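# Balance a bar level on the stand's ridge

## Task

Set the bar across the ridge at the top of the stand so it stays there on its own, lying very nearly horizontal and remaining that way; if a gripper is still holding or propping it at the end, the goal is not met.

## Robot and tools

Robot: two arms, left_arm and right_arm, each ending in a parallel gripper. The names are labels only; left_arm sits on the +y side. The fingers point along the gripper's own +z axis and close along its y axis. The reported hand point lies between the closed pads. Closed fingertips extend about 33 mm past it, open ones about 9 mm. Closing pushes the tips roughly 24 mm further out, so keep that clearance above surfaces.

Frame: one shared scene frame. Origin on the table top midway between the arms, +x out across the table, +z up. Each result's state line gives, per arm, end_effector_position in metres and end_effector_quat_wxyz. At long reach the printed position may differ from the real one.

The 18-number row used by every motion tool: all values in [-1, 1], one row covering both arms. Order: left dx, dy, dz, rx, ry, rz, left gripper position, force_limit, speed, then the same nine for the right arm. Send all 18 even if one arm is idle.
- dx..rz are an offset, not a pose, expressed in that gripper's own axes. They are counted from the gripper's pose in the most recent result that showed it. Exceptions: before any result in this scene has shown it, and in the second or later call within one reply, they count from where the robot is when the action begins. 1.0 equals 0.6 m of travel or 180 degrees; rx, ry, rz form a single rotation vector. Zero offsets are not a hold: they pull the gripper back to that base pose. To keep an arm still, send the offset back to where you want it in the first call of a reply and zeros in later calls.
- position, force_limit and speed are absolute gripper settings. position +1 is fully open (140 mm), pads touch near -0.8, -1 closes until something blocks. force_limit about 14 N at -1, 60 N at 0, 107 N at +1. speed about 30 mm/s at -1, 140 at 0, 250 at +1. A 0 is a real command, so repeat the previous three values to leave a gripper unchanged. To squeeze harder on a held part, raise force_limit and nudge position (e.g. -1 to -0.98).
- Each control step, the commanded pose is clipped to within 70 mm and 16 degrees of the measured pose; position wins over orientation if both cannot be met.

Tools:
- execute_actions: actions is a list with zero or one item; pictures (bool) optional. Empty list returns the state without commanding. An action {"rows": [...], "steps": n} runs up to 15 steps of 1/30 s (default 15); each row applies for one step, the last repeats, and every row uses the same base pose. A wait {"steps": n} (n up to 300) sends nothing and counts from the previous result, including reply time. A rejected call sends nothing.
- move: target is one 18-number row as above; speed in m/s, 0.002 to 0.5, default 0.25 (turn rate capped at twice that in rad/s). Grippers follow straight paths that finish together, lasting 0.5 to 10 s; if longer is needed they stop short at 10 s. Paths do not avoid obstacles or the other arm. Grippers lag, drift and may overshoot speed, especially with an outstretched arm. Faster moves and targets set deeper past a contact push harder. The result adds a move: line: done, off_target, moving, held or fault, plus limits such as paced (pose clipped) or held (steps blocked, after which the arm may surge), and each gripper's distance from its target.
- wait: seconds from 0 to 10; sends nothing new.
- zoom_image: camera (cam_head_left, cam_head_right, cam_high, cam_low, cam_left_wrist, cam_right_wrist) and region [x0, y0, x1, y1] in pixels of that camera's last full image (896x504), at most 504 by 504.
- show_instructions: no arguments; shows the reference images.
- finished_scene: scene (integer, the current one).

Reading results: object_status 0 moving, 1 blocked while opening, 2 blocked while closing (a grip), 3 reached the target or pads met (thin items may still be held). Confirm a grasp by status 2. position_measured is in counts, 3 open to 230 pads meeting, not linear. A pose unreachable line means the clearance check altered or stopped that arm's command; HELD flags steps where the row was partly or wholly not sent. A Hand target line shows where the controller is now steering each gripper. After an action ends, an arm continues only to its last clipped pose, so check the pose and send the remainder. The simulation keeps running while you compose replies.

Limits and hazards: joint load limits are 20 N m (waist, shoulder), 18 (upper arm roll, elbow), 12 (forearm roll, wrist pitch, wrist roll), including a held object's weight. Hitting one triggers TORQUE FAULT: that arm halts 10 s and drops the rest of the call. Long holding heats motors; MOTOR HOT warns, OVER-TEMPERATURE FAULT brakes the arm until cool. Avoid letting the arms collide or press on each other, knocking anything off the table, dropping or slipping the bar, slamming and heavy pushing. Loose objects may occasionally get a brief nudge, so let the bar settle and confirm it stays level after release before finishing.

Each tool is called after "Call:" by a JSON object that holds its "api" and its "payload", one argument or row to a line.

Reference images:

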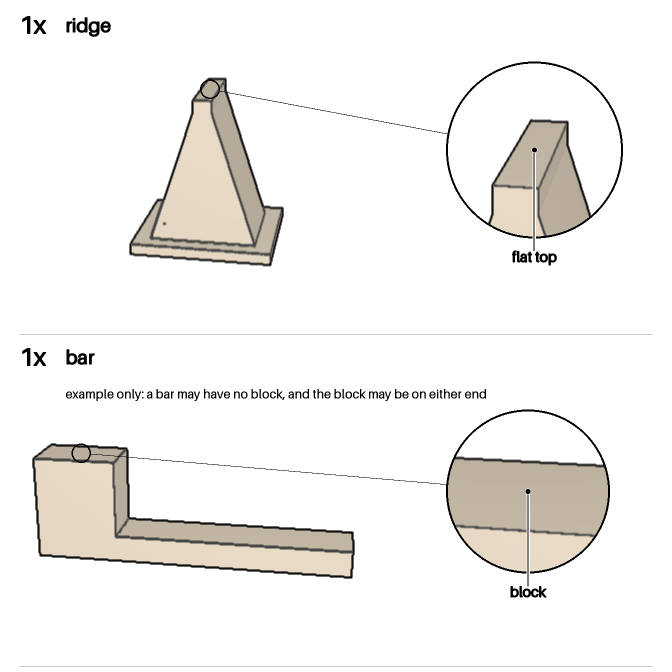

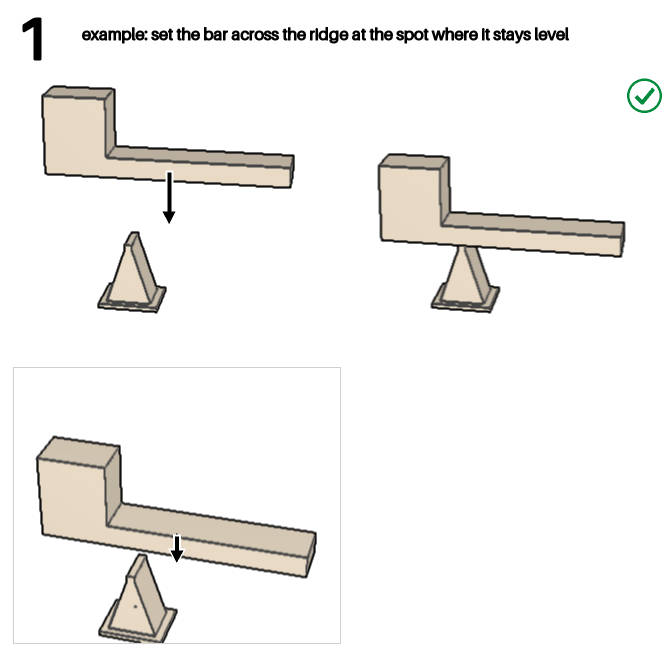

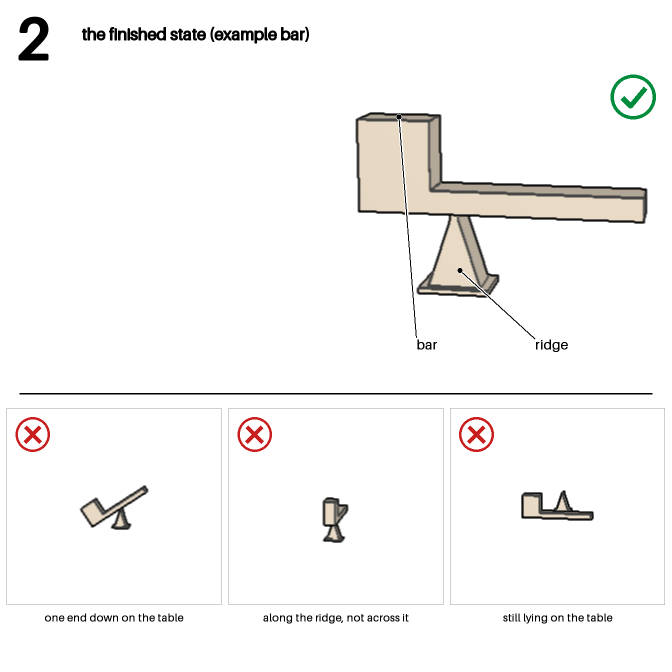

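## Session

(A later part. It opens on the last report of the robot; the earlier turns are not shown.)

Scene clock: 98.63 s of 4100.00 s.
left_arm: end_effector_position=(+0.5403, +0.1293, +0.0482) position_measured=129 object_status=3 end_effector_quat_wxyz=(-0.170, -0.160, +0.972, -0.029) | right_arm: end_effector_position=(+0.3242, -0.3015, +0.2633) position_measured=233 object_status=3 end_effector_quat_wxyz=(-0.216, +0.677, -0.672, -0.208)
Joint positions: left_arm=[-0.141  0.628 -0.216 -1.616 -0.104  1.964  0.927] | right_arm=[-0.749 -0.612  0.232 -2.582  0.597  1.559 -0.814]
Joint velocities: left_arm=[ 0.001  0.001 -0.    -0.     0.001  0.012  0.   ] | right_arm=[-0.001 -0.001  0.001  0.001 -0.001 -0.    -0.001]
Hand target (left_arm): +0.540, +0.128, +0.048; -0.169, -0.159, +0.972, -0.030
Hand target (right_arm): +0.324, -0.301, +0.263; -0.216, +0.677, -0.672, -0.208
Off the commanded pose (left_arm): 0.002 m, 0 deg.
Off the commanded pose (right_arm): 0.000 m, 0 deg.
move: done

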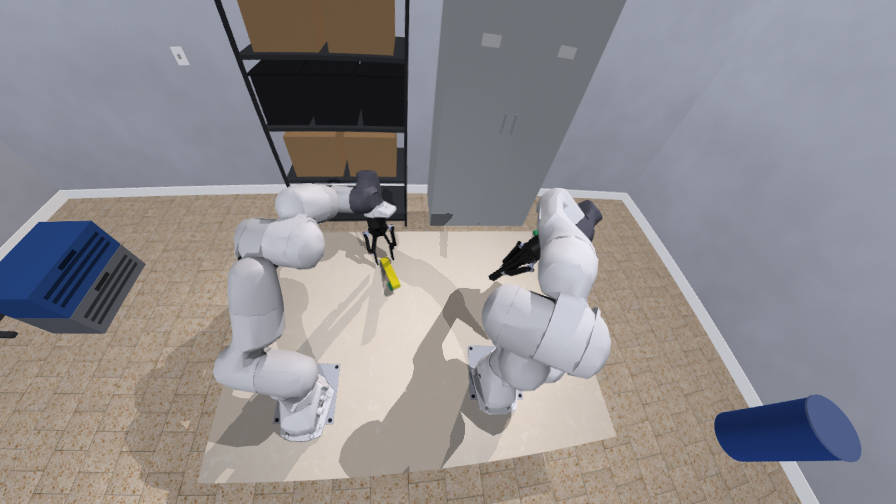

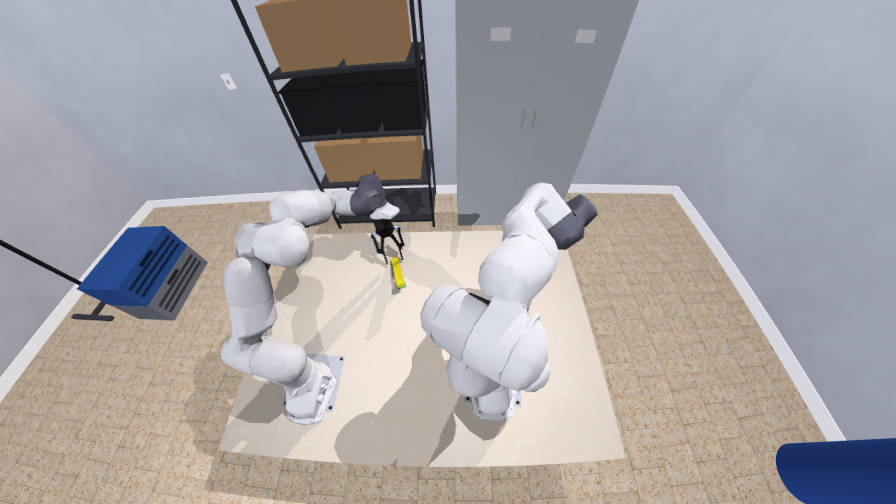

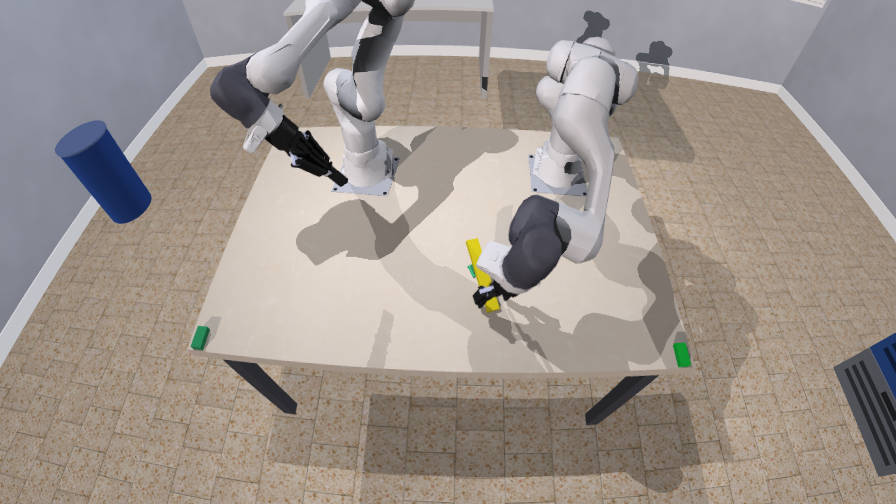

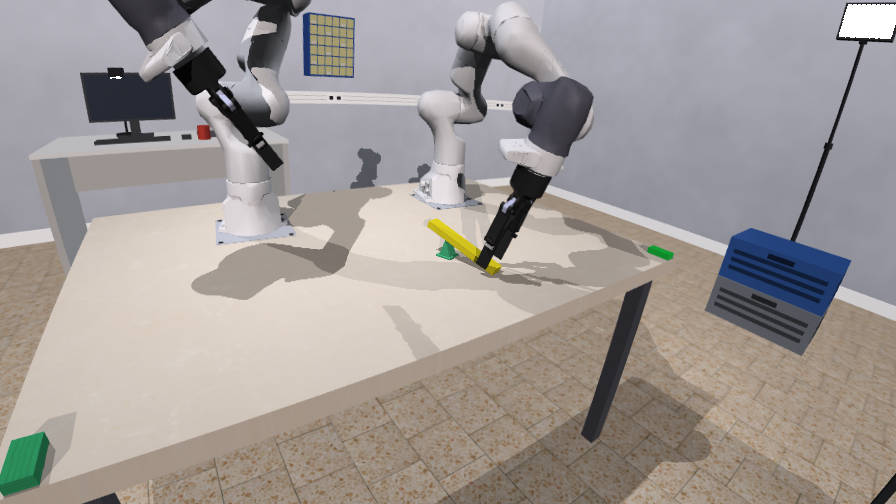

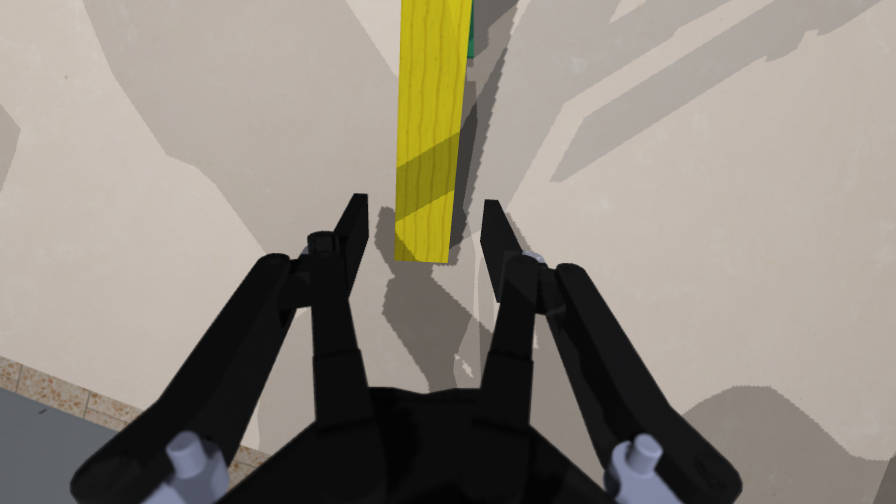

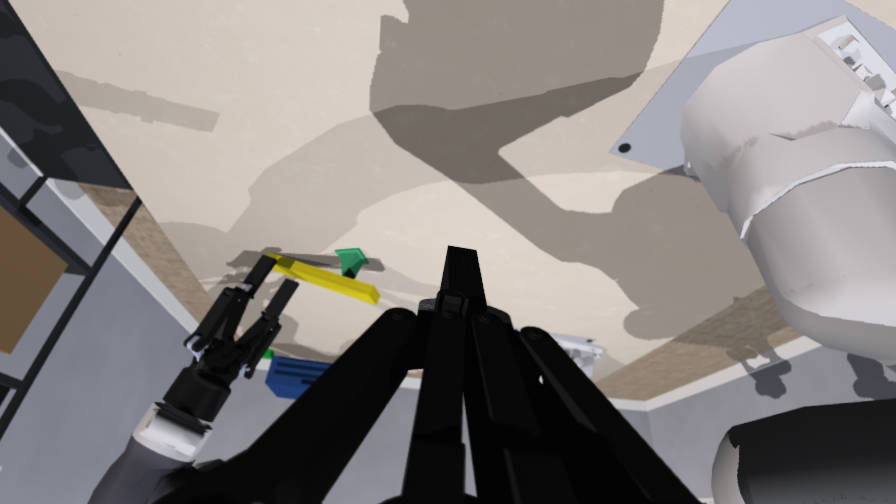

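Call:
{"api": "move", "payload": {
  "target": [0,0,0,0,0,0,-1,0.3,-0.3,0,0,0,0,0,0,-1,0,0]
}}

Call:
{"api": "move", "payload": {
  "target": [0.03,0,-0.087,0,0,0,-1,0.3,-0.3,0,0,0,0,0,0,-1,0,0],
  "speed": 0.06
}}

Call:
{"api": "move", "payload": {
  "target": [0,0,0,0,-0.108,0,-1,0.3,-0.3,0,0,0,0,0,0,-1,0,0],
  "speed": 0.1
}}

Scene clock: 105.03 s of 4100.00 s.
left_arm: end_effector_position=(+0.5410, +0.1290, +0.0485) position_measured=187 object_status=2 end_effector_quat_wxyz=(-0.169, -0.160, +0.972, -0.030) | right_arm: end_effector_position=(+0.3242, -0.3015, +0.2633) position_measured=233 object_status=3 end_effector_quat_wxyz=(-0.216, +0.677, -0.672, -0.208)
Joint positions: left_arm=[-0.141  0.628 -0.216 -1.616 -0.104  1.966  0.927] | right_arm=[-0.749 -0.612  0.232 -2.582  0.597  1.559 -0.814]
Joint velocities: left_arm=[ 0.    -0.001  0.001  0.001  0.001  0.001  0.   ] | right_arm=[-0.     0.     0.     0.001 -0.001 -0.     0.001]
Hand target (left_arm): +0.540, +0.129, +0.048; -0.170, -0.160, +0.972, -0.029
Hand target (right_arm): +0.324, -0.301, +0.263; -0.216, +0.677, -0.672, -0.208
Off the commanded pose (left_arm): 0.001 m, 0 deg.
Off the commanded pose (right_arm): 0.000 m, 0 deg.
After step 90, 2.70 s passed at rest.
move: done

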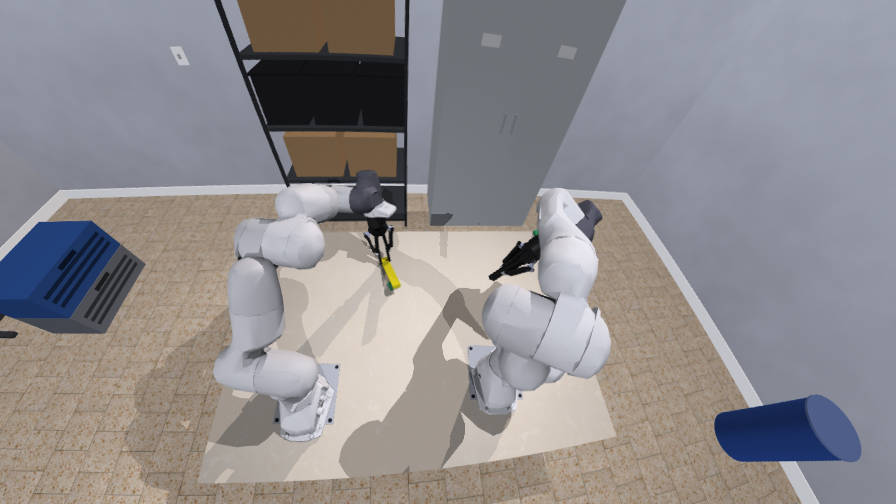

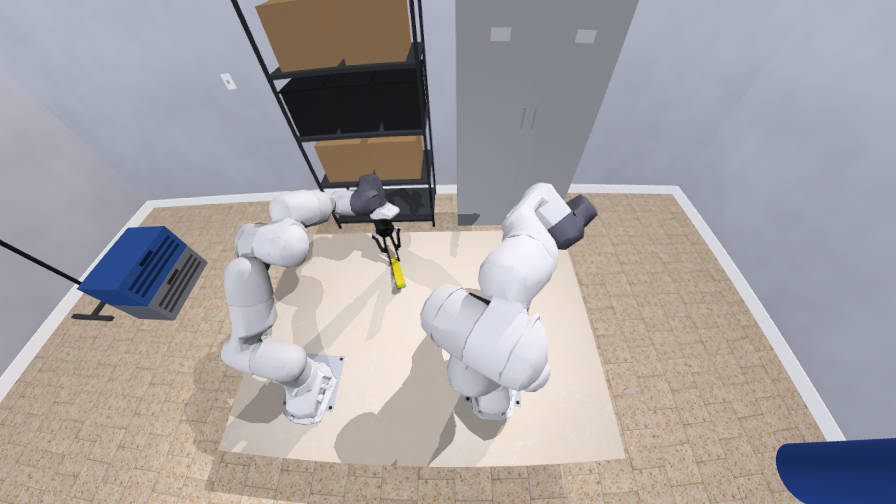

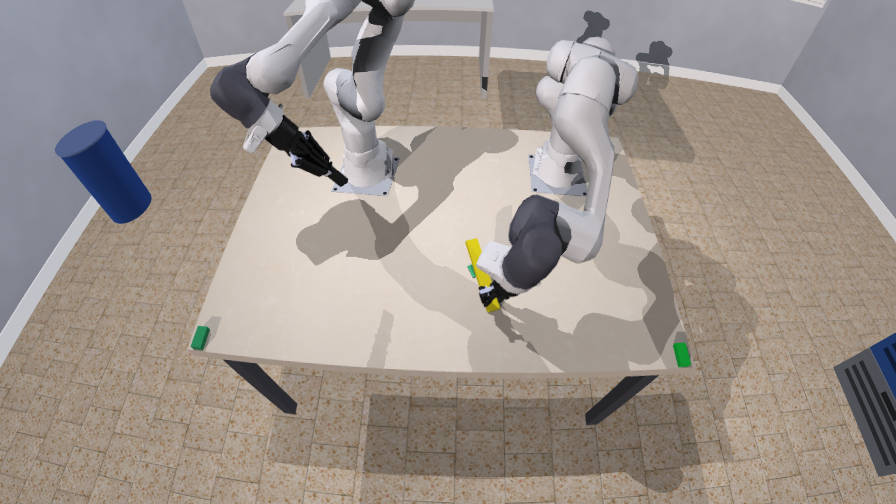

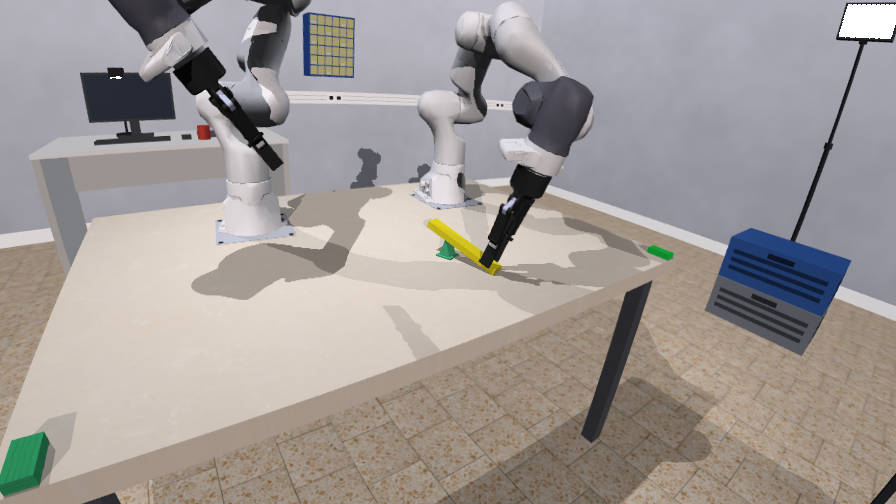

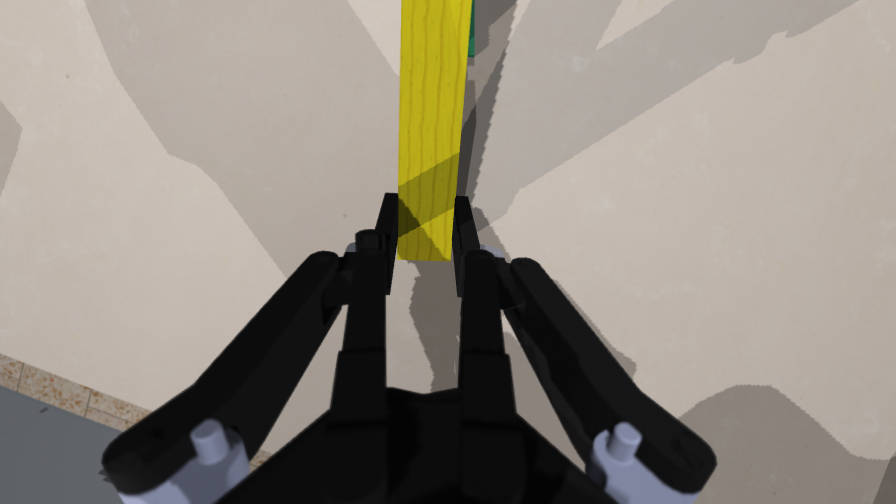

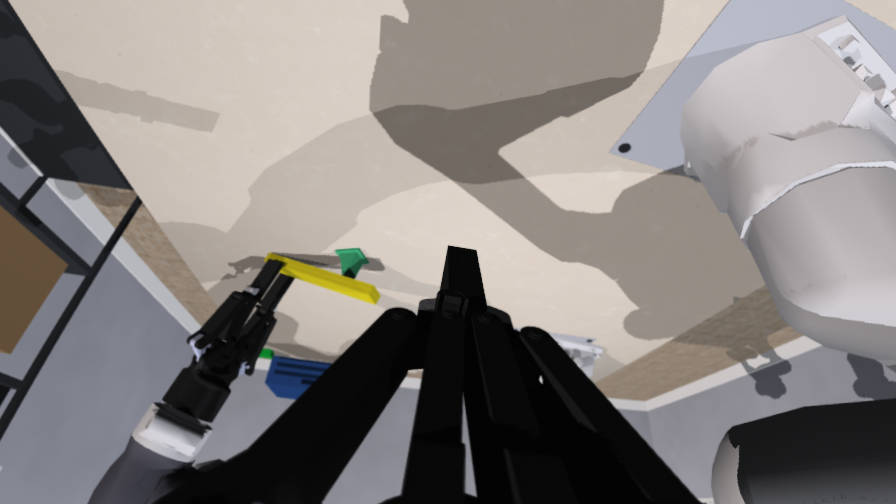

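Scene clock: 106.40 s of 4100.00 s.
left_arm: end_effector_position=(+0.5421, +0.1301, +0.1030) position_measured=187 object_status=2 end_effector_quat_wxyz=(-0.167, -0.157, +0.973, -0.029) | right_arm: end_effector_position=(+0.3242, -0.3015, +0.2633) position_measured=233 object_status=3 end_effector_quat_wxyz=(-0.216, +0.677, -0.672, -0.208)
Joint positions: left_arm=[-0.139  0.554 -0.217 -1.586 -0.11   1.867  0.921] | right_arm=[-0.749 -0.612  0.232 -2.582  0.597  1.559 -0.814]
Joint velocities: left_arm=[ 0.     0.    -0.001 -0.001 -0.002 -0.009 -0.002] | right_arm=[ 0.001  0.     0.    -0.001  0.     0.     0.001]
Hand target (left_arm): +0.541, +0.129, +0.104; -0.169, -0.159, +0.972, -0.030
Hand target (right_arm): +0.324, -0.301, +0.263; -0.216, +0.677, -0.672, -0.208
Off the commanded pose (left_arm): 0.001 m, 0 deg.
Off the commanded pose (right_arm): 0.000 m, 0 deg.
move: done

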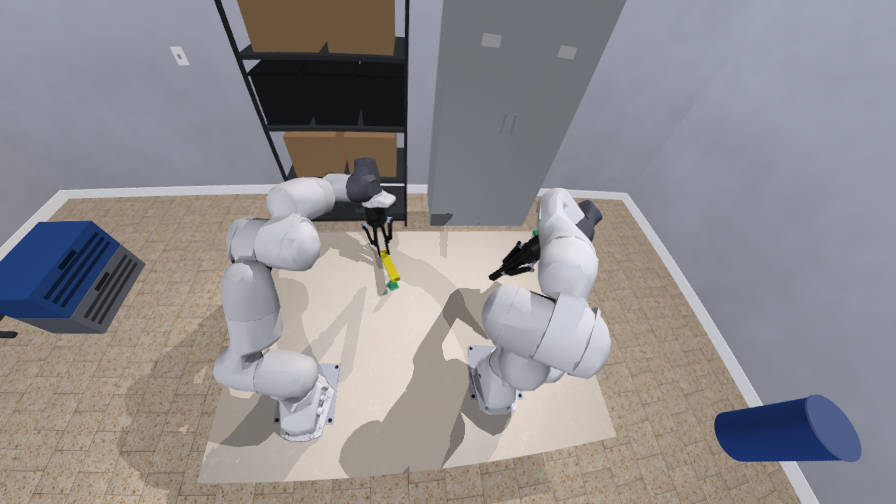

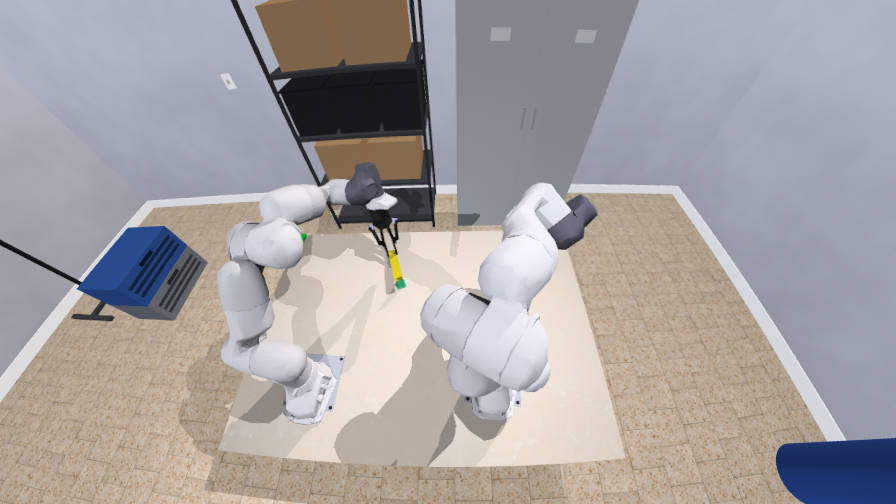

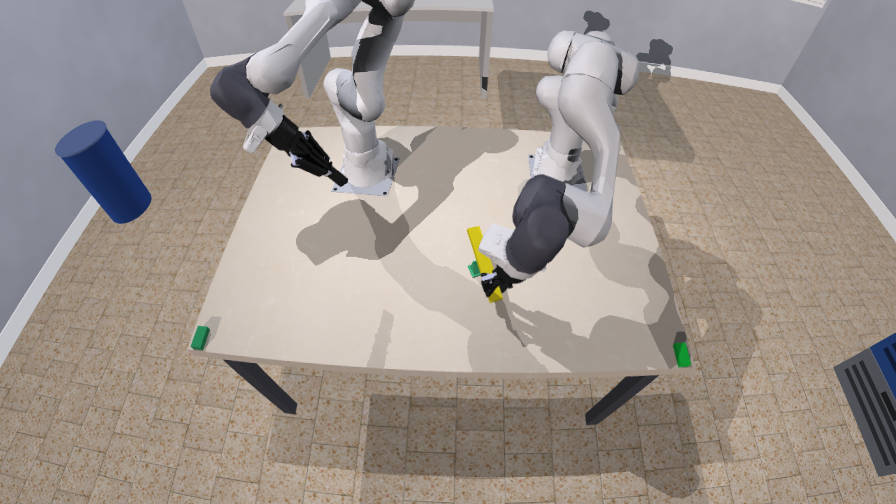

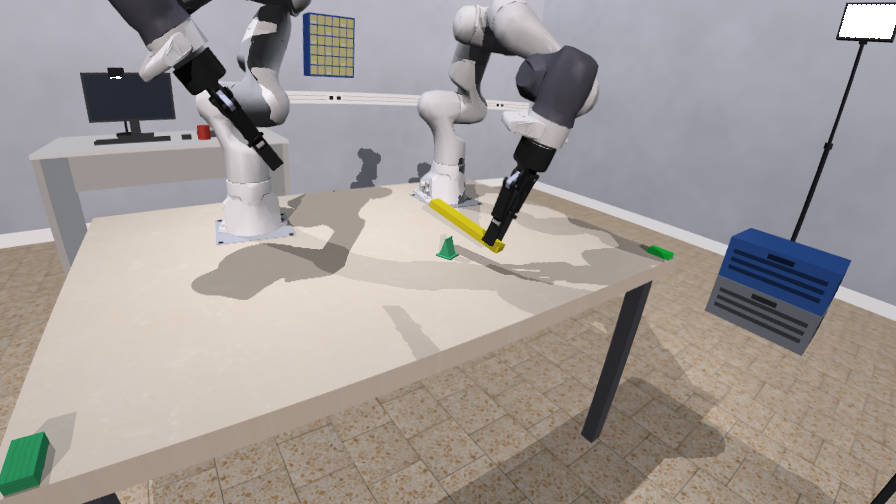

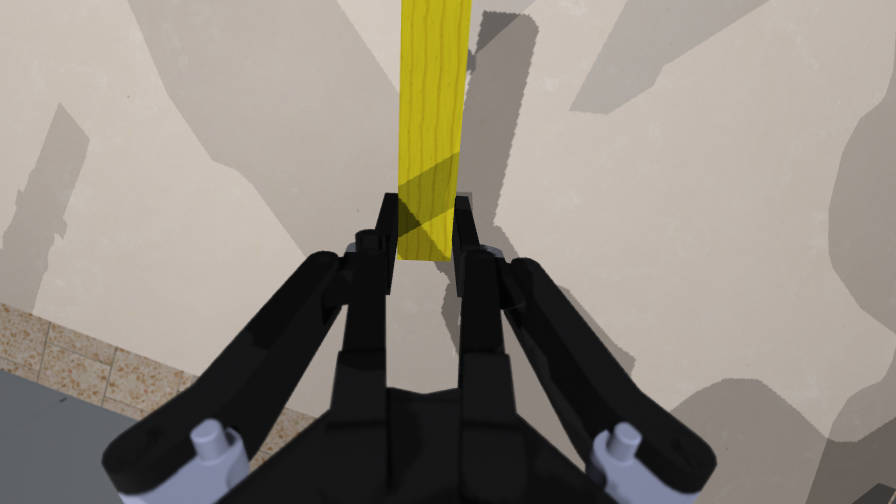

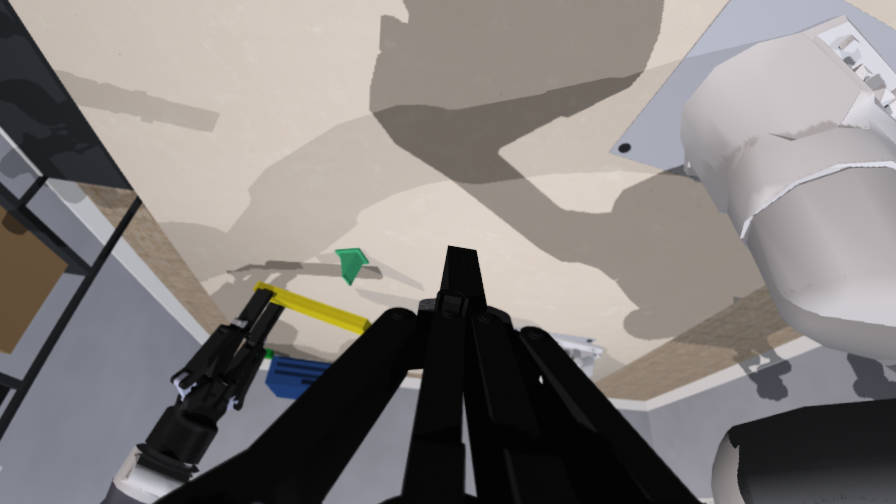

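Scene clock: 108.67 s of 4100.00 s.
left_arm: end_effector_position=(+0.5412, +0.1304, +0.1007) position_measured=187 object_status=2 end_effector_quat_wxyz=(-0.003, -0.156, +0.988, +0.001) | right_arm: end_effector_position=(+0.3242, -0.3015, +0.2633) position_measured=233 object_status=3 end_effector_quat_wxyz=(-0.216, +0.677, -0.672, -0.208)
Joint positions: left_arm=[-0.287  0.32  -0.138 -1.963  0.054  2.275  0.766] | right_arm=[-0.749 -0.612  0.232 -2.582  0.597  1.559 -0.814]
Joint velocities: left_arm=[-0.007 -0.001  0.008 -0.001  0.001  0.012 -0.024] | right_arm=[-0.001  0.     0.001  0.001  0.002 -0.001 -0.001]
Hand target (left_arm): +0.543, +0.130, +0.102; +0.001, -0.160, +0.987, +0.001
Hand target (right_arm): +0.324, -0.301, +0.263; -0.216, +0.677, -0.672, -0.208
Off the commanded pose (left_arm): 0.002 m, 1 deg.
Off the commanded pose (right_arm): 0.000 m, 0 deg.
move: done

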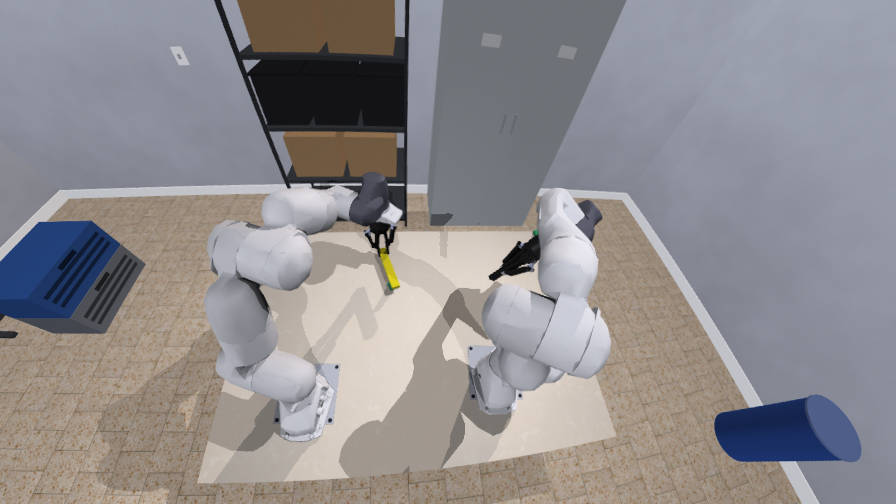

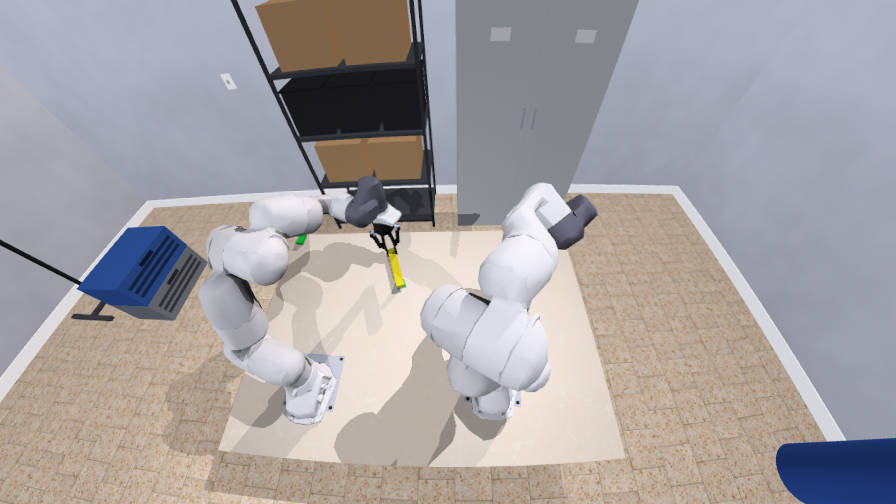

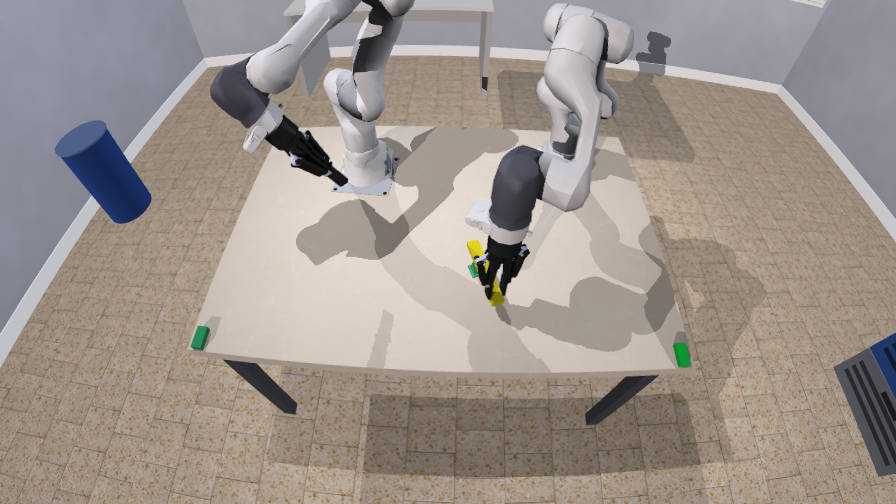

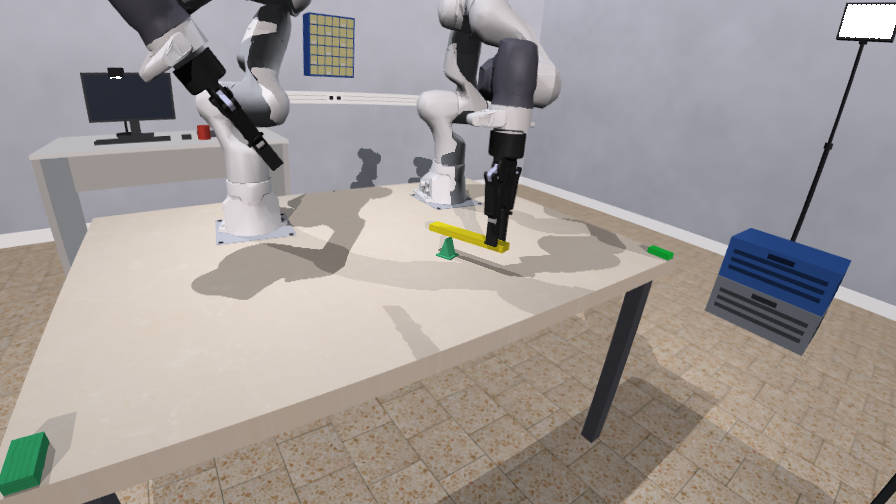

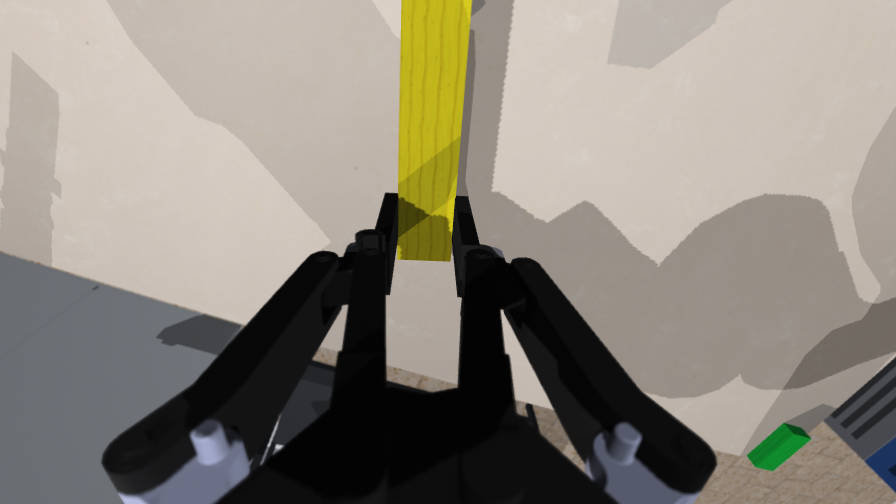

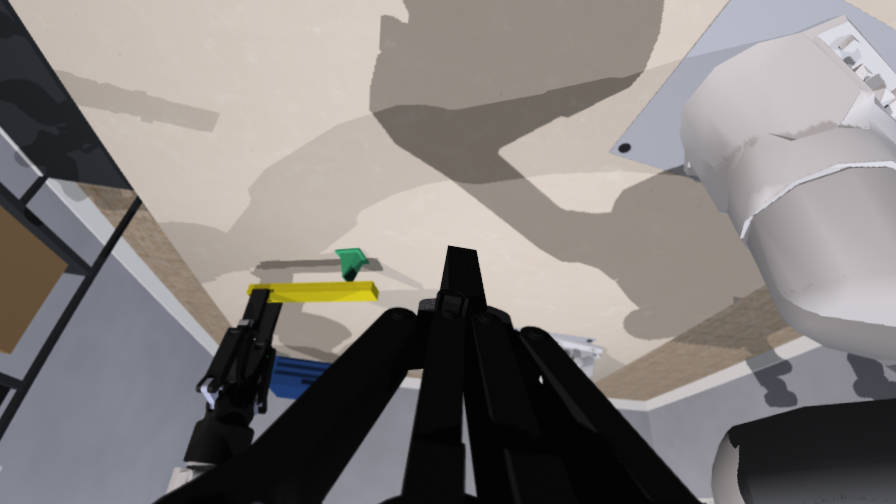

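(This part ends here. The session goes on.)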